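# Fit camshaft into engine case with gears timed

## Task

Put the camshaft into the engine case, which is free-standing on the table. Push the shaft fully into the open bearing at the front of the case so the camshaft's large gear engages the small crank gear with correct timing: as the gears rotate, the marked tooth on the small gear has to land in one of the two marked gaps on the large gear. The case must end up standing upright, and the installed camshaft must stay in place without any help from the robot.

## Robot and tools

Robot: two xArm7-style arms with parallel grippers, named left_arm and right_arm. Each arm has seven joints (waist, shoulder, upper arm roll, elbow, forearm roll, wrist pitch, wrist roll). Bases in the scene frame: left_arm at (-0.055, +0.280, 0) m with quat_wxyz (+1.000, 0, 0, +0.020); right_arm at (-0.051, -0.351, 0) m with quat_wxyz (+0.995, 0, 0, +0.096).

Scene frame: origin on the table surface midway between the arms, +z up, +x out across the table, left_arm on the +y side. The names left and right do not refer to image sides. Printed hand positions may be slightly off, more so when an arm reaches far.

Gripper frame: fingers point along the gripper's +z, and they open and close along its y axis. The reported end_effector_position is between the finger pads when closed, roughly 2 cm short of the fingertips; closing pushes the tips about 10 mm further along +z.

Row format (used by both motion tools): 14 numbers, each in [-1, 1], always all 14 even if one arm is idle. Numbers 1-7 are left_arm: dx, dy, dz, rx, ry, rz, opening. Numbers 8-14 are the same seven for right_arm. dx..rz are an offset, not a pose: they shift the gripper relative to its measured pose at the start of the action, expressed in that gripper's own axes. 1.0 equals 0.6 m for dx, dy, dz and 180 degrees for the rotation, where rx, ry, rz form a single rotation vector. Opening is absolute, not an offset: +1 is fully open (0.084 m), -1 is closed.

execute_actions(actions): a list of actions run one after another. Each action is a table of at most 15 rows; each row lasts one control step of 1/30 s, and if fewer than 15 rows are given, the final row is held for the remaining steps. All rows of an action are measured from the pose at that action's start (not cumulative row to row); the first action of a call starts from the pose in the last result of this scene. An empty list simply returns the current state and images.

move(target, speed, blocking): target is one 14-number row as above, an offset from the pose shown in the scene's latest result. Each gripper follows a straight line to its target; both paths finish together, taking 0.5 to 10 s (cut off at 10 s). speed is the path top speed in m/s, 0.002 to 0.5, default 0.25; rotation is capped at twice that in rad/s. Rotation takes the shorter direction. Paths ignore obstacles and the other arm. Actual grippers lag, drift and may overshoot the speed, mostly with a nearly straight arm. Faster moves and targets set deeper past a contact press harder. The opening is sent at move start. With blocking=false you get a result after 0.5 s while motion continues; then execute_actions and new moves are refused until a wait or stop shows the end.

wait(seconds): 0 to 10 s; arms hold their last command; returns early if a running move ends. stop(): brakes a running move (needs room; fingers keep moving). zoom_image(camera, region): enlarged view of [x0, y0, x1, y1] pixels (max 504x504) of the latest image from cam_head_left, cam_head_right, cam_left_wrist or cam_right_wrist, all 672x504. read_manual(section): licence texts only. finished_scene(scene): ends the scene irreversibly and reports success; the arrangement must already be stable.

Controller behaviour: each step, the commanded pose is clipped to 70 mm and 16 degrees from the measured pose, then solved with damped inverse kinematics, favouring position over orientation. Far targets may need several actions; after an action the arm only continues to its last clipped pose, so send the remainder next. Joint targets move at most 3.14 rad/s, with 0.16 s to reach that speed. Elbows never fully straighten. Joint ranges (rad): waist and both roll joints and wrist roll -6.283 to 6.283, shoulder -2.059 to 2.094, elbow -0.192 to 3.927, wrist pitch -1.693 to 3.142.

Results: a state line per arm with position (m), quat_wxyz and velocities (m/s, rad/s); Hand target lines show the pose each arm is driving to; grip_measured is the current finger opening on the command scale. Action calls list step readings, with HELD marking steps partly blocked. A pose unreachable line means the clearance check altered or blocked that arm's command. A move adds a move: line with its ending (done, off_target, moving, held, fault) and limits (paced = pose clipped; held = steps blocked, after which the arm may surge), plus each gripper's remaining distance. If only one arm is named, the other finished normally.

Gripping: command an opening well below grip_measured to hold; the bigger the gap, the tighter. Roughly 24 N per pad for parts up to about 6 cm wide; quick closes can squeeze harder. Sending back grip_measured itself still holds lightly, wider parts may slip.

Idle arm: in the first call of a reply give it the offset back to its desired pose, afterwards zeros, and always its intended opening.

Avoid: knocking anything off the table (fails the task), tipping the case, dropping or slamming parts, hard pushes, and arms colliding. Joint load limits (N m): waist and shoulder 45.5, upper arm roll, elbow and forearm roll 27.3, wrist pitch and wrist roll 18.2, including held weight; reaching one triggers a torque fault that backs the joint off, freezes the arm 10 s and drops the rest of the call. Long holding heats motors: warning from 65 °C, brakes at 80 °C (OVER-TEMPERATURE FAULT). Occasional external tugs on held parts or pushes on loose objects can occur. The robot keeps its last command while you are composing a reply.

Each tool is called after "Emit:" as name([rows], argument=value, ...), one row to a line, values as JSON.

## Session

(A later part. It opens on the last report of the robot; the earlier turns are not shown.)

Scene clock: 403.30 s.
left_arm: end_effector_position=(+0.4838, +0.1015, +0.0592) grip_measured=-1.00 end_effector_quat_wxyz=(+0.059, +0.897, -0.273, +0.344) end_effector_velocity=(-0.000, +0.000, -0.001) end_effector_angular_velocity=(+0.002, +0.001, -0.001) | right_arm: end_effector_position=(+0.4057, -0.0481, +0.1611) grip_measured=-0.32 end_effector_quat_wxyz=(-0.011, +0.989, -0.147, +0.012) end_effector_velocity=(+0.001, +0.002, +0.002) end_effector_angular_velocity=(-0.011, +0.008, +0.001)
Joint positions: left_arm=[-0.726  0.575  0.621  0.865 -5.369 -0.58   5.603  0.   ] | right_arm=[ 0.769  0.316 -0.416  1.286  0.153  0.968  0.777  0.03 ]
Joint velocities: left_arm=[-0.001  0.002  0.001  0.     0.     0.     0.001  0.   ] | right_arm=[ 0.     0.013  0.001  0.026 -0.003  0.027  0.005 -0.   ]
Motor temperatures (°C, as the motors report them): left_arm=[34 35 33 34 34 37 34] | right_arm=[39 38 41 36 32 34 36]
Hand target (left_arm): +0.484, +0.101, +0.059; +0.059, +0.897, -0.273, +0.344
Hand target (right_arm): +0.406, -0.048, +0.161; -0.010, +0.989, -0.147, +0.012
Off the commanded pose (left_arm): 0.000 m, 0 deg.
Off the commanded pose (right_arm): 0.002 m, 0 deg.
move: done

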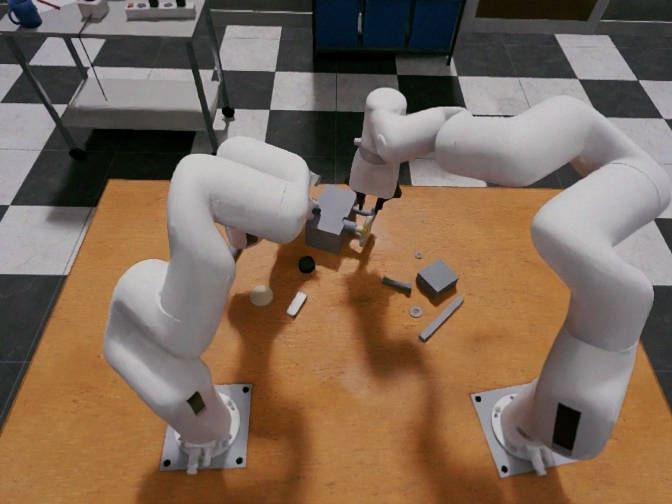

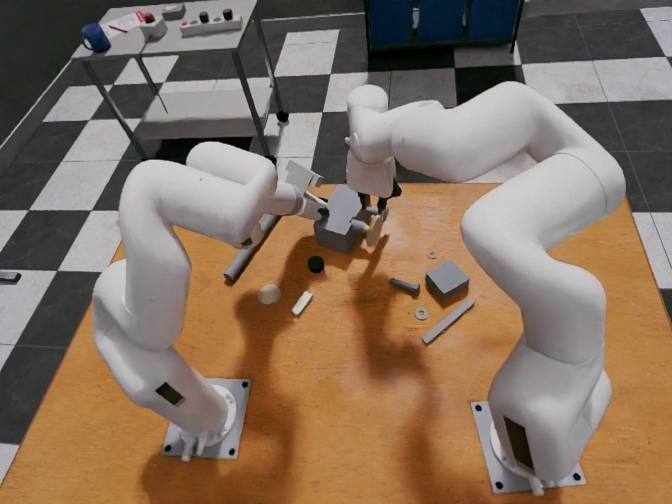

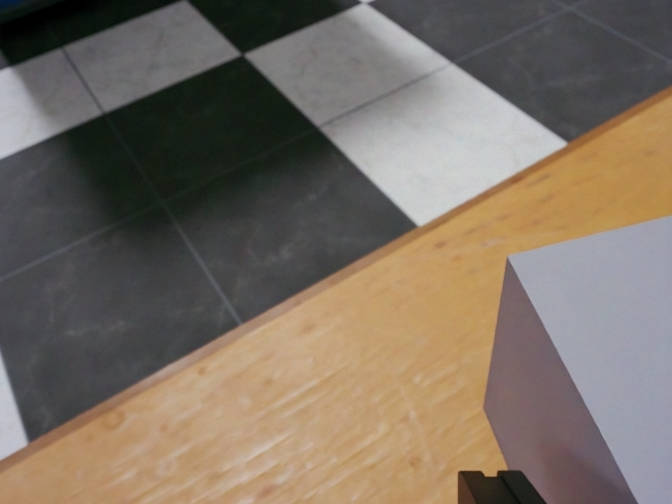

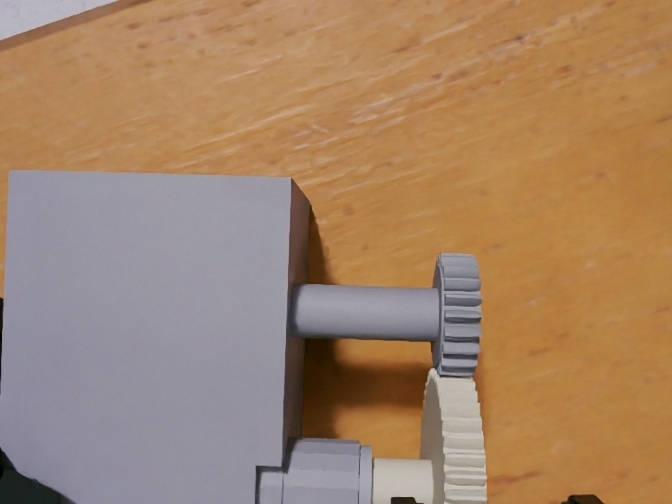

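Emit:
move(target=[0,0,0,0,0,0,-1,-0.0175,0.005,0.103,0,0,0.017,-0.3], speed=0.04)

Emit:
move(target=[0,0,0,0,0,0,-1,0,0,0,0,0,0,-1])

Emit:
move(target=[0,0,0,0,0,0,-1,0,0.024,-0.0006,0,0,0,-1], speed=0.01)

Emit:
move(target=[0,0,0,0,0,0,-1,-0.0087,0,0.0006,0,0.043,0,-1], speed=0.03)

Emit:
move(target=[0,0,0,0,0,0,-1,0,-0.026,0.0006,0,0,0,-1], speed=0.01)

Scene clock: 415.73 s.
left_arm: end_effector_position=(+0.4838, +0.1015, +0.0592) grip_measured=-1.00 end_effector_quat_wxyz=(+0.059, +0.897, -0.273, +0.344) end_effector_velocity=(-0.000, +0.000, -0.000) end_effector_angular_velocity=(-0.001, +0.001, +0.001) | right_arm: end_effector_position=(+0.3963, -0.0467, +0.0995) grip_measured=-0.32 end_effector_quat_wxyz=(-0.011, +0.985, -0.173, +0.012) end_effector_velocity=(-0.000, -0.000, -0.003) end_effector_angular_velocity=(+0.000, +0.000, -0.003)
Joint positions: left_arm=[-0.726  0.575  0.621  0.865 -5.369 -0.58   5.603  0.   ] | right_arm=[ 0.774  0.387 -0.399  1.19   0.203  0.809  0.807  0.03 ]
Joint velocities: left_arm=[ 0.     0.001 -0.    -0.    -0.    -0.001 -0.001  0.   ] | right_arm=[-0.001  0.005  0.001 -0.003  0.003 -0.007  0.001  0.   ]
Motor temperatures (°C, as the motors report them): left_arm=[34 35 33 34 34 37 34] | right_arm=[39 38 41 37 32 34 36]
Hand target (left_arm): +0.484, +0.101, +0.059; +0.059, +0.897, -0.273, +0.344
Hand target (right_arm): +0.396, -0.047, +0.099; -0.011, +0.985, -0.173, +0.012
Off the commanded pose (left_arm): 0.000 m, 0 deg.
Off the commanded pose (right_arm): 0.000 m, 0 deg.
move: done

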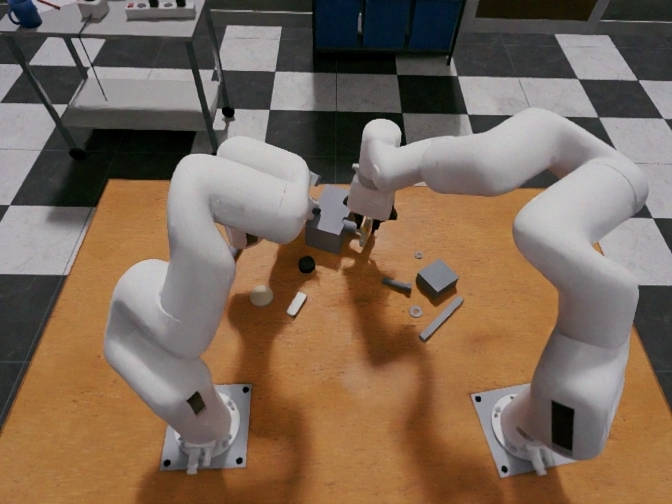

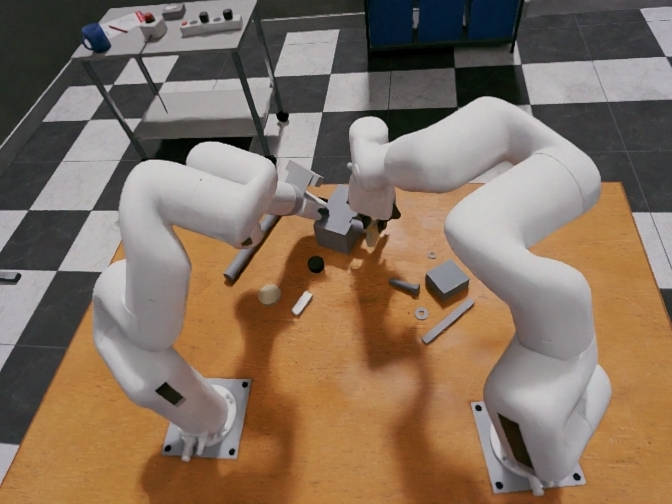

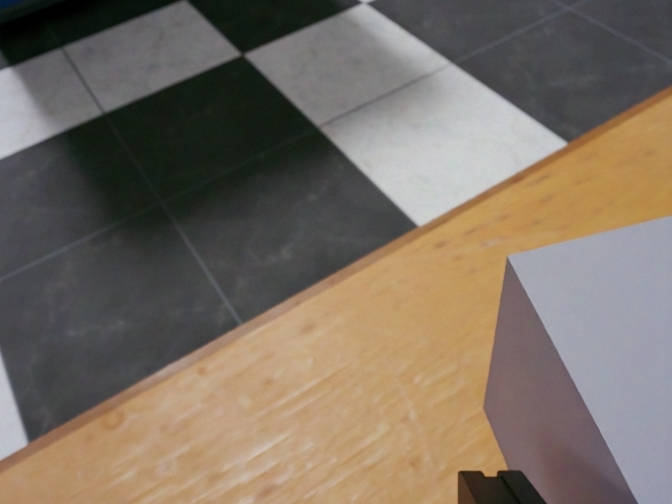

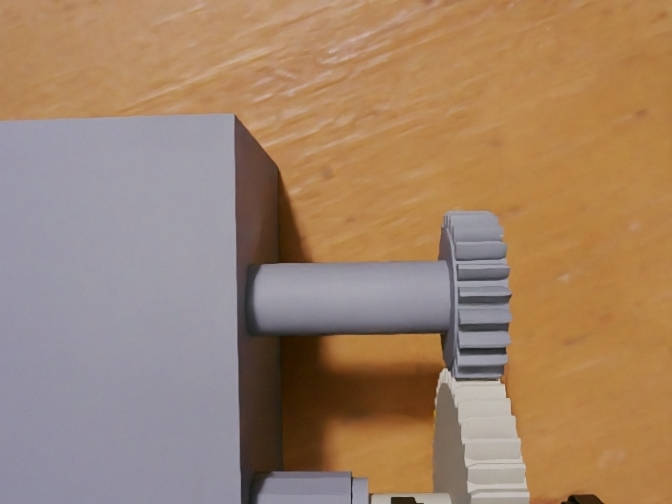

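Scene clock: 416.23 s.
left_arm: end_effector_position=(+0.4838, +0.1015, +0.0592) grip_measured=-1.00 end_effector_quat_wxyz=(+0.059, +0.897, -0.273, +0.344) end_effector_velocity=(-0.000, -0.000, +0.000) end_effector_angular_velocity=(-0.000, -0.000, -0.000) | right_arm: end_effector_position=(+0.3962, -0.0467, +0.0994) grip_measured=-0.73 end_effector_quat_wxyz=(-0.011, +0.985, -0.173, +0.012) end_effector_velocity=(+0.000, +0.000, +0.001) end_effector_angular_velocity=(+0.002, -0.002, -0.001)
Joint positions: left_arm=[-0.726  0.575  0.621  0.865 -5.369 -0.58   5.603  0.   ] | right_arm=[ 0.774  0.387 -0.398  1.19   0.203  0.809  0.807  0.012]
Joint velocities: left_arm=[-0. -0. -0. -0.  0. -0. -0.  0.] | right_arm=[ 0.    -0.001 -0.     0.     0.001 -0.001  0.001  0.   ]
Motor temperatures (°C, as the motors report them): left_arm=[34 35 33 34 34 37 34] | right_arm=[39 38 41 37 32 34 36]
Hand target (left_arm): +0.484, +0.101, +0.059; +0.059, +0.897, -0.273, +0.344
Hand target (right_arm): +0.396, -0.047, +0.099; -0.011, +0.985, -0.173, +0.012
Off the commanded pose (left_arm): 0.000 m, 0 deg.
Off the commanded pose (right_arm): 0.000 m, 0 deg.
move: done

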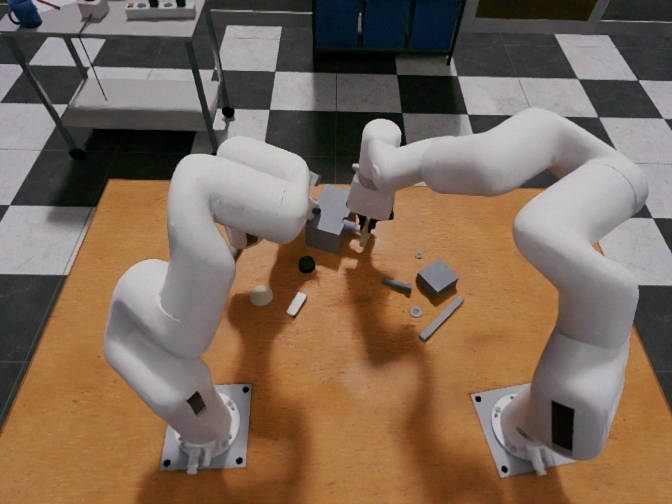

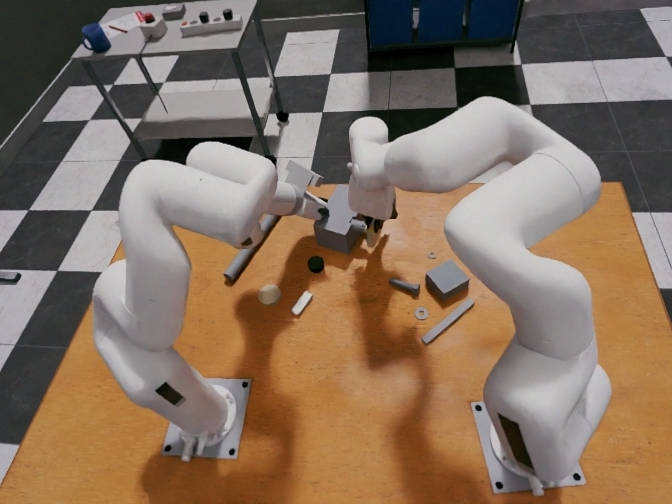

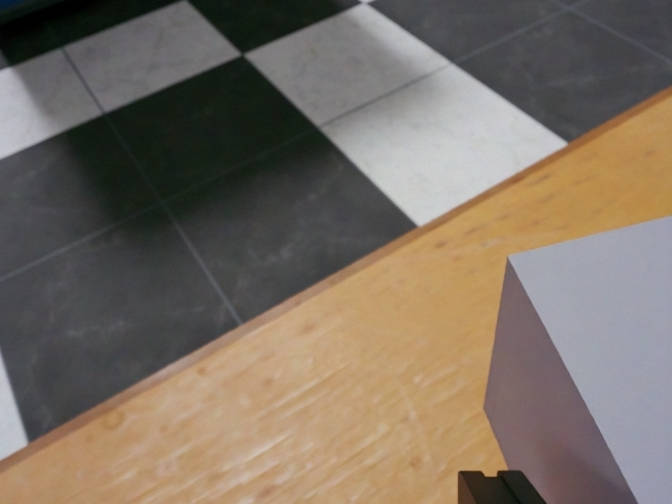

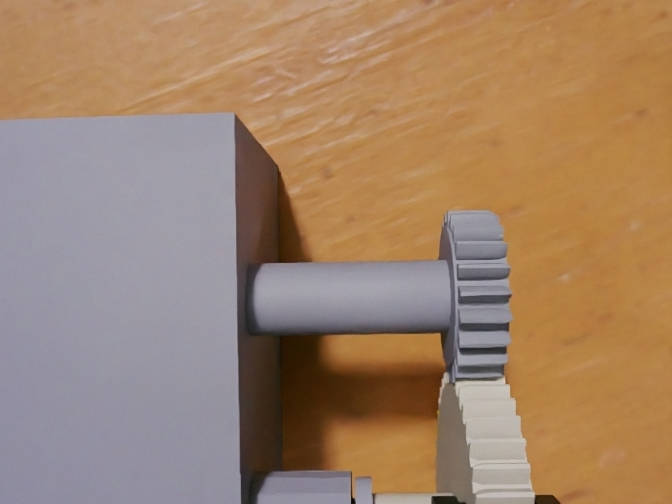

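Scene clock: 417.90 s.
left_arm: end_effector_position=(+0.4836, +0.1011, +0.0592) grip_measured=-1.00 end_effector_quat_wxyz=(+0.059, +0.897, -0.273, +0.344) end_effector_velocity=(+0.000, +0.000, +0.000) end_effector_angular_velocity=(-0.001, -0.000, +0.002) | right_arm: end_effector_position=(+0.3913, -0.0598, +0.0993) grip_measured=-0.73 end_effector_quat_wxyz=(-0.011, +0.985, -0.173, +0.012) end_effector_velocity=(-0.001, -0.003, +0.000) end_effector_angular_velocity=(+0.000, +0.000, +0.001)
Joint positions: left_arm=[-0.726  0.575  0.62   0.865 -5.369 -0.58   5.603  0.   ] | right_arm=[ 0.772  0.353 -0.407  1.141  0.193  0.792  0.796  0.012]
Joint velocities: left_arm=[ 0.001 -0.     0.    -0.    -0.001 -0.    -0.     0.   ] | right_arm=[ 0.    -0.009 -0.002 -0.011 -0.003 -0.003 -0.002  0.   ]
Motor temperatures (°C, as the motors report them): left_arm=[34 35 33 34 34 37 34] | right_arm=[39 38 41 37 32 34 36]
Hand target (left_arm): +0.484, +0.101, +0.059; +0.059, +0.897, -0.273, +0.344
Hand target (right_arm): +0.391, -0.060, +0.099; -0.011, +0.985, -0.173, +0.012
Off the commanded pose (left_arm): 0.000 m, 0 deg.
Off the commanded pose (right_arm): 0.000 m, 0 deg.
move: done

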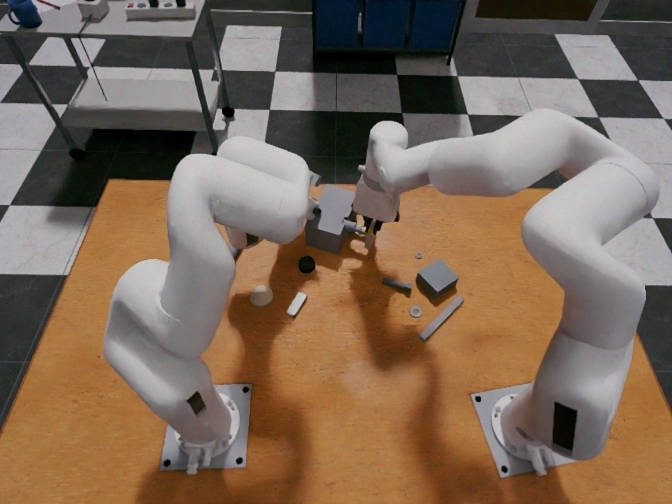

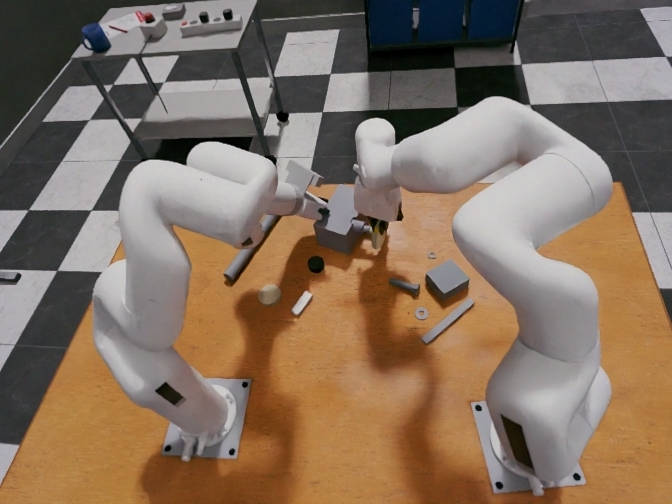

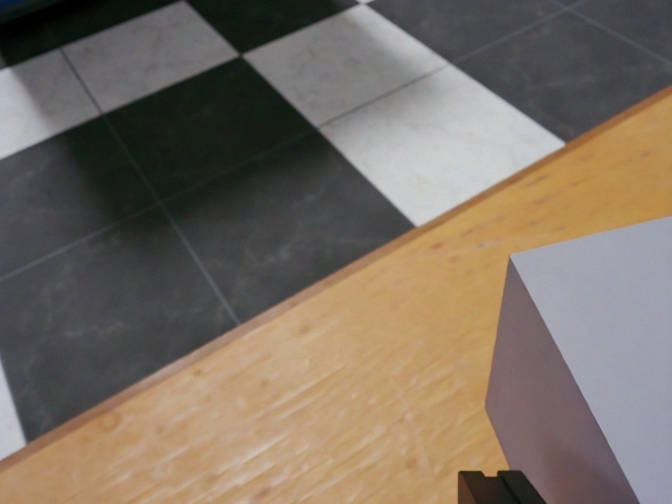

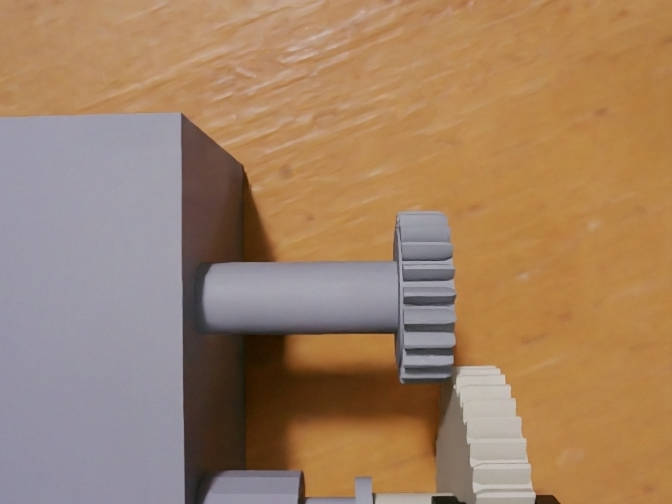

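Scene clock: 420.37 s.
left_arm: end_effector_position=(+0.4836, +0.1011, +0.0592) grip_measured=-1.00 end_effector_quat_wxyz=(+0.059, +0.897, -0.273, +0.344) end_effector_velocity=(-0.000, -0.001, +0.000) end_effector_angular_velocity=(-0.000, -0.000, -0.001) | right_arm: end_effector_position=(+0.3865, -0.0579, +0.0990) grip_measured=-0.73 end_effector_quat_wxyz=(+0.001, +0.982, -0.173, +0.077) end_effector_velocity=(-0.001, -0.000, -0.001) end_effector_angular_velocity=(-0.010, -0.017, -0.002)
Joint positions: left_arm=[-0.726  0.575  0.62   0.865 -5.369 -0.58   5.603  0.   ] | right_arm=[ 0.877  0.31  -0.461  1.042  0.039  0.657  0.954  0.012]
Joint velocities: left_arm=[-0.    -0.001 -0.001 -0.     0.     0.001  0.     0.   ] | right_arm=[ 0.017 -0.004 -0.01  -0.014 -0.028 -0.016  0.029 -0.   ]
Motor temperatures (°C, as the motors report them): left_arm=[34 35 33 34 34 37 34] | right_arm=[39 38 41 37 32 34 36]
Hand target (left_arm): +0.484, +0.101, +0.059; +0.059, +0.897, -0.273, +0.344
Hand target (right_arm): +0.386, -0.058, +0.099; +0.001, +0.982, -0.173, +0.078
Off the commanded pose (left_arm): 0.000 m, 0 deg.
Off the commanded pose (right_arm): 0.000 m, 0 deg.
move: done

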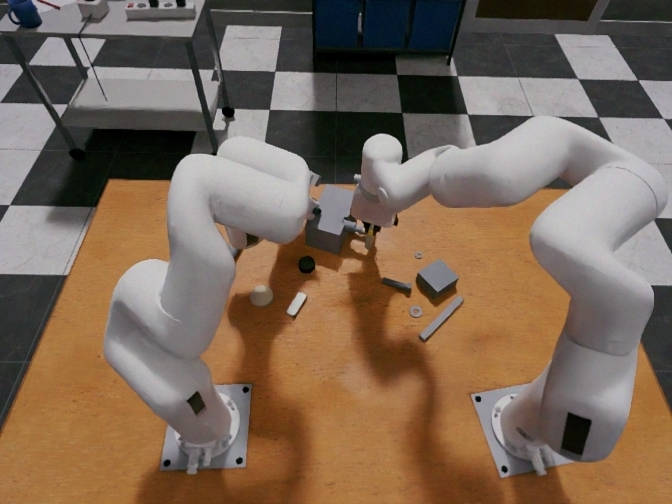

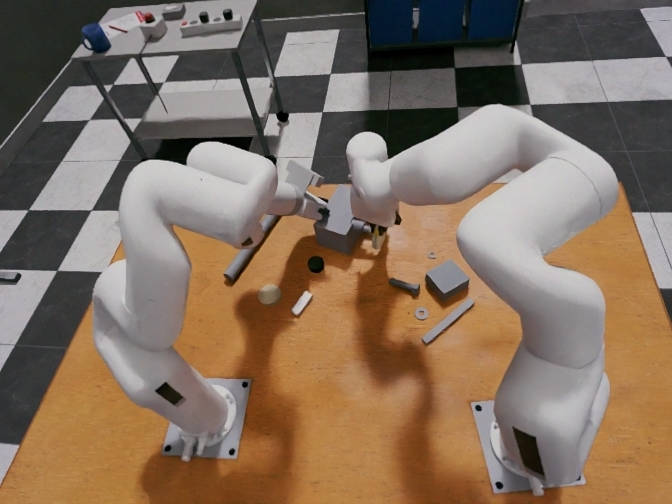

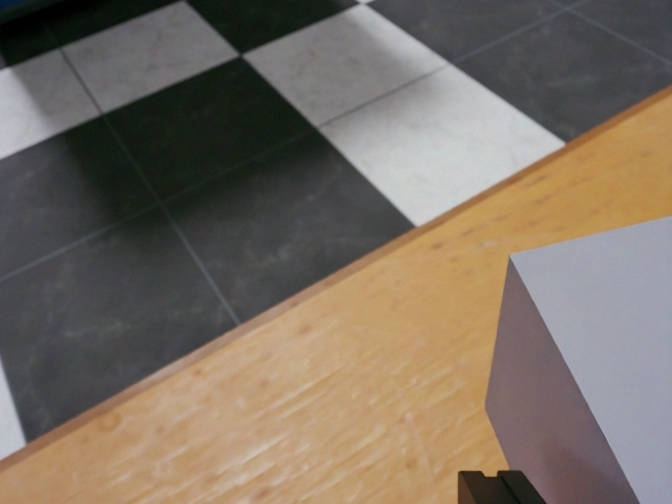

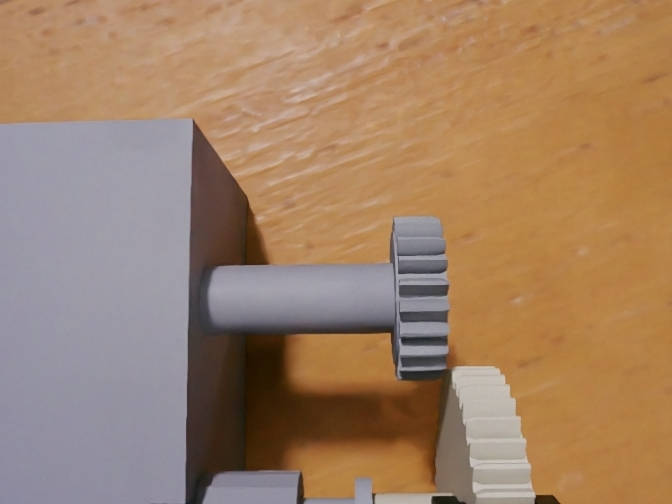

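Scene clock: 422.13 s.
left_arm: end_effector_position=(+0.4838, +0.1016, +0.0592) grip_measured=-1.00 end_effector_quat_wxyz=(+0.059, +0.897, -0.273, +0.344) end_effector_velocity=(-0.000, -0.000, -0.000) end_effector_angular_velocity=(+0.000, +0.000, -0.001) | right_arm: end_effector_position=(+0.3917, -0.0435, +0.0991) grip_measured=-0.73 end_effector_quat_wxyz=(+0.001, +0.982, -0.173, +0.077) end_effector_velocity=(+0.001, +0.001, -0.000) end_effector_angular_velocity=(-0.004, +0.003, +0.000)
Joint positions: left_arm=[-0.726  0.575  0.621  0.865 -5.369 -0.58   5.603  0.   ] | right_arm=[ 0.876  0.348 -0.449  1.095  0.055  0.676  0.96   0.012]
Joint velocities: left_arm=[ 0.    -0.    -0.     0.     0.001 -0.    -0.     0.   ] | right_arm=[-0.     0.008  0.001  0.011  0.001  0.009  0.001  0.   ]
Motor temperatures (°C, as the motors report them): left_arm=[34 35 33 34 34 37 34] | right_arm=[39 38 41 37 32 34 36]
Hand target (left_arm): +0.484, +0.101, +0.059; +0.059, +0.897, -0.273, +0.344
Hand target (right_arm): +0.392, -0.043, +0.099; +0.001, +0.982, -0.173, +0.077
Off the commanded pose (left_arm): 0.001 m, 0 deg.
Off the commanded pose (right_arm): 0.000 m, 0 deg.
move: done

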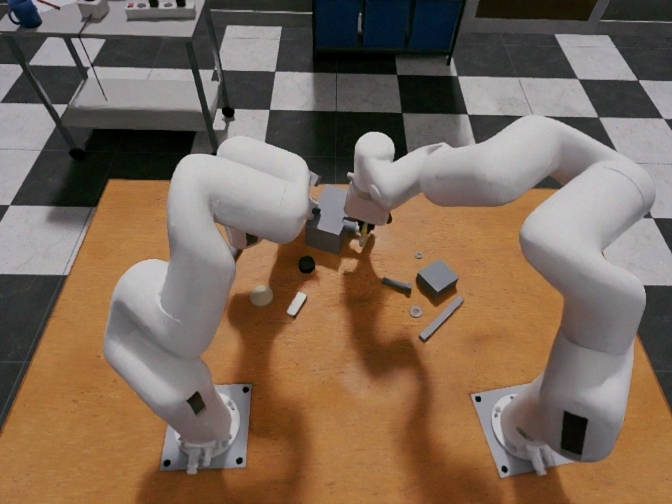

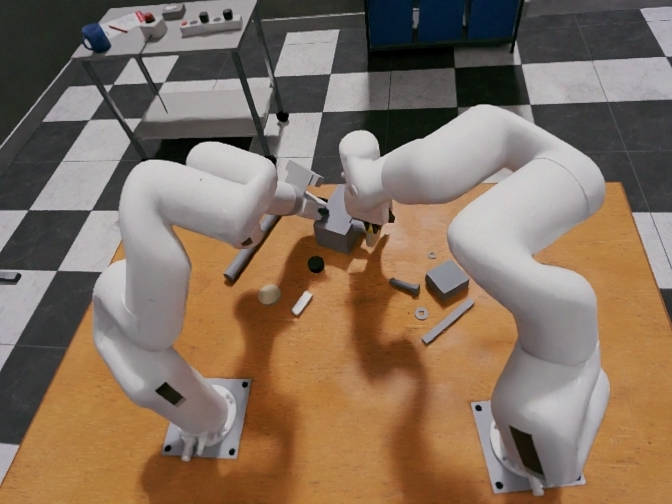

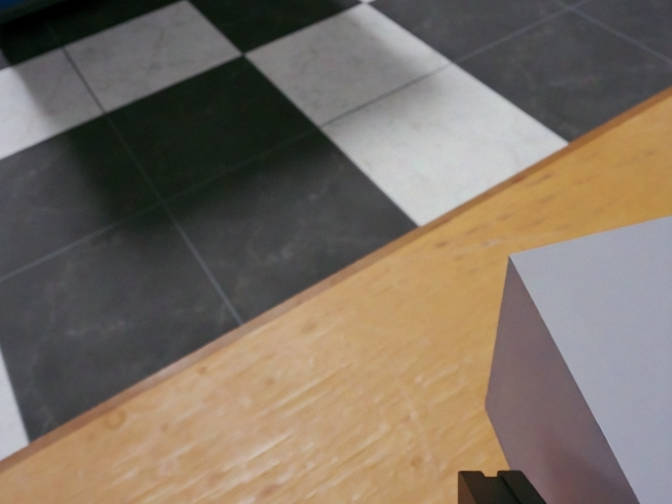

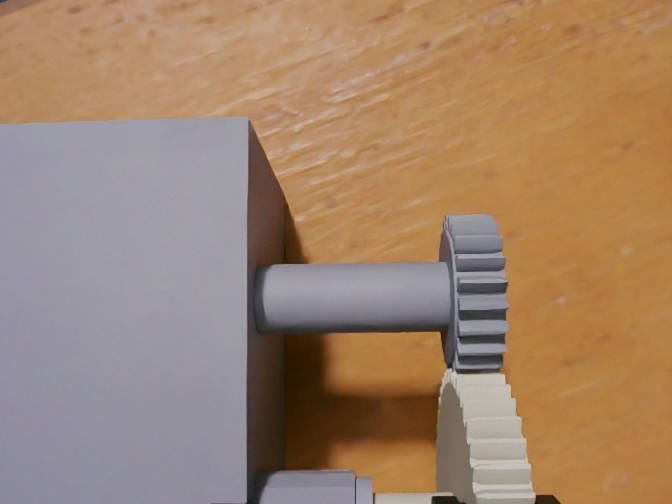

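Seated; release and verify.

Emit:
move(target=[0,-0.03,0,0,0,0,-1,0,0,-0.1,0,-0.043,0,-0.3], speed=0.06)

Emit:
move(target=[0,0,0,0,0,0,-1,-0.02,0.19,0.08,0.37,0,0,-0.3], speed=0.2)

Emit:
zoom_image(camera="cam_right_wrist", region=[370,170,590,390])

Scene clock: 430.20 s.
left_arm: end_effector_position=(+0.4923, +0.1181, +0.0586) grip_measured=-1.00 end_effector_quat_wxyz=(+0.057, +0.898, -0.272, +0.342) end_effector_velocity=(+0.002, -0.004, +0.004) end_effector_angular_velocity=(-0.008, -0.006, -0.008) | right_arm: end_effector_position=(+0.3828, -0.0419, +0.1578) grip_measured=-0.32 end_effector_quat_wxyz=(-0.011, +0.985, -0.173, +0.011) end_effector_velocity=(-0.000, +0.000, +0.002) end_effector_angular_velocity=(-0.000, +0.007, +0.000)
Joint positions: left_arm=[-0.661  0.586  0.605  0.901 -5.302 -0.583  5.574  0.   ] | right_arm=[ 0.828  0.272 -0.434  1.215  0.141  0.941  0.869  0.03 ]
Joint velocities: left_arm=[ 0.002 -0.003 -0.006  0.006  0.004 -0.003 -0.003  0.   ] | right_arm=[-0.002  0.002  0.     0.009  0.004  0.013 -0.003  0.   ]
Motor temperatures (°C, as the motors report them): left_arm=[34 35 33 34 34 37 34] | right_arm=[39 38 41 37 32 34 36]
Hand target (left_arm): +0.493, +0.117, +0.061; +0.059, +0.897, -0.273, +0.344
Hand target (right_arm): +0.383, -0.042, +0.158; -0.011, +0.985, -0.173, +0.011
Off the commanded pose (left_arm): 0.003 m, 0 deg.
Off the commanded pose (right_arm): 0.001 m, 0 deg.
move: done

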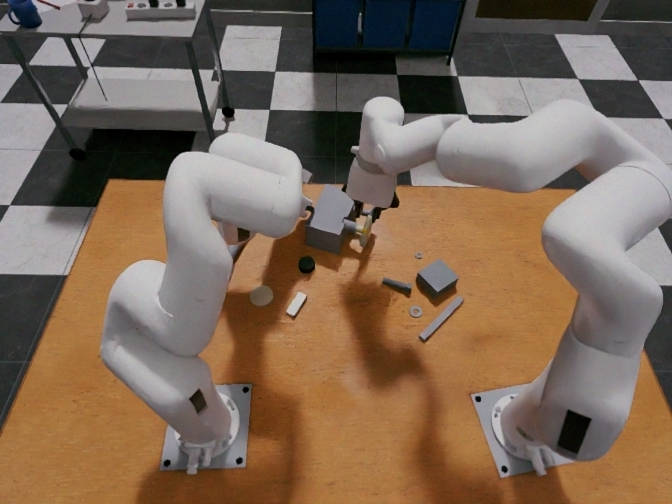

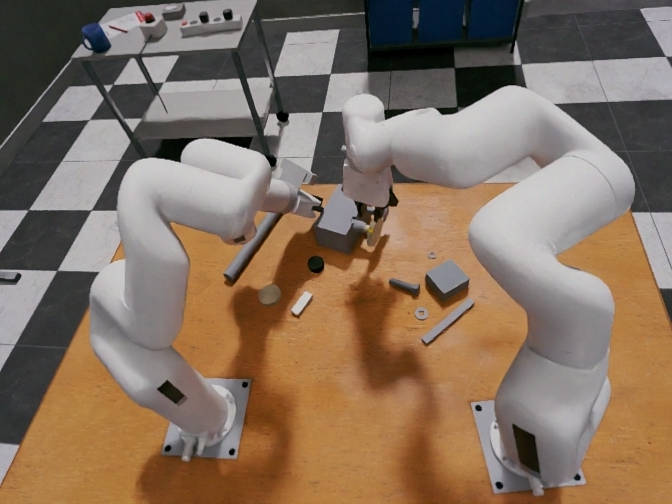

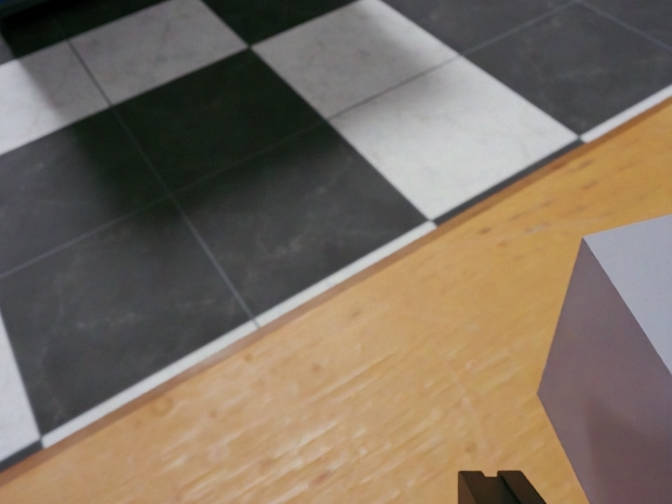

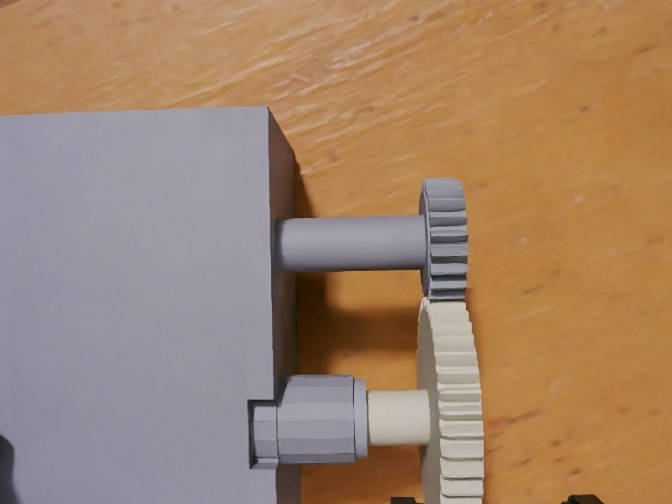

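Scene clock: 433.73 s.
left_arm: end_effector_position=(+0.4923, +0.1181, +0.0586) grip_measured=-1.00 end_effector_quat_wxyz=(+0.057, +0.898, -0.272, +0.342) end_effector_velocity=(+0.001, +0.000, +0.001) end_effector_angular_velocity=(-0.001, -0.002, +0.002) | right_arm: end_effector_position=(+0.3324, -0.1439, +0.1062) grip_measured=-0.32 end_effector_quat_wxyz=(-0.548, +0.818, -0.140, +0.104) end_effector_velocity=(-0.000, -0.000, -0.001) end_effector_angular_velocity=(+0.012, -0.003, +0.005)
Joint positions: left_arm=[-0.66   0.586  0.605  0.901 -5.302 -0.583  5.574  0.   ] | right_arm=[ 0.52   0.125 -0.63   0.487  1.852  1.113 -1.165  0.03 ]
Joint velocities: left_arm=[-0.    -0.002  0.     0.    -0.002  0.001  0.     0.   ] | right_arm=[-0.007  0.016 -0.003  0.002 -0.001  0.028 -0.01  -0.   ]
Motor temperatures (°C, as the motors report them): left_arm=[34 35 33 35 34 37 34] | right_arm=[39 38 41 37 32 34 36]
Hand target (left_arm): +0.492, +0.118, +0.059; +0.057, +0.898, -0.272, +0.342
Hand target (right_arm): +0.332, -0.144, +0.106; -0.549, +0.818, -0.139, +0.104
Off the commanded pose (left_arm): 0.000 m, 0 deg.
Off the commanded pose (right_arm): 0.002 m, 0 deg.
move: done

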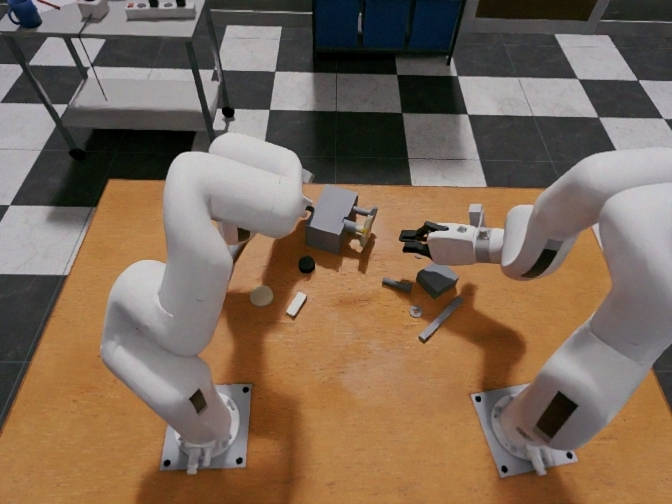

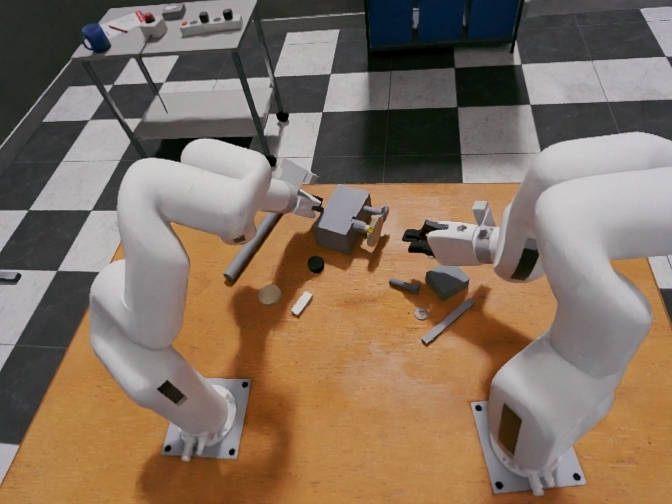

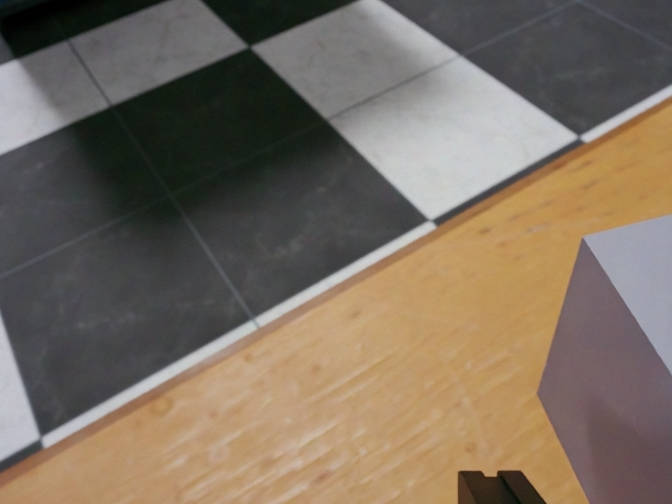

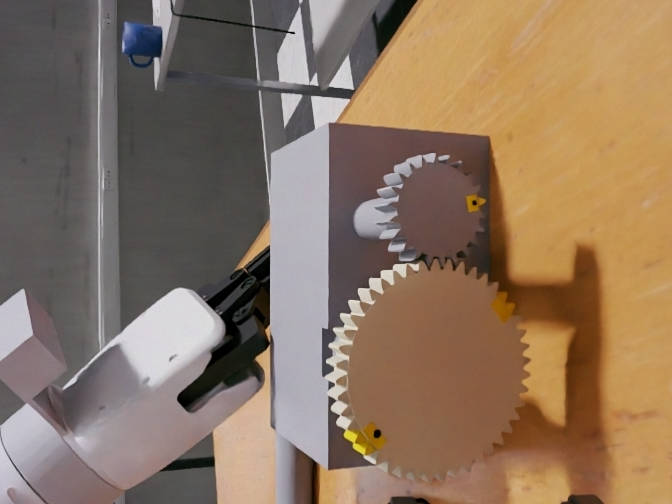

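Region (370, 170, 590, 390) of cam_right_wrist's 672x504 image, scaled by 2.291, with more detail than that image has.

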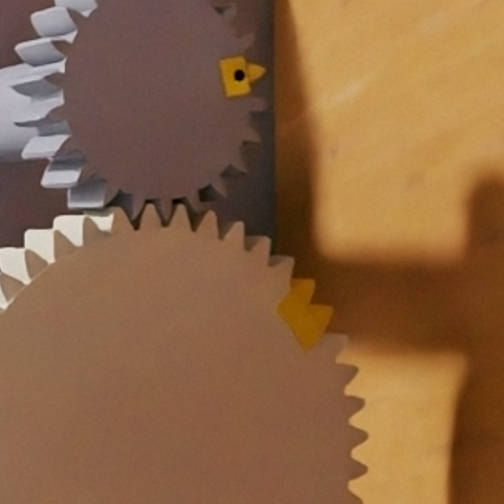

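Count checks out now.

Emit:
finished_scene(scene=2)

The scene is finished: the task was done.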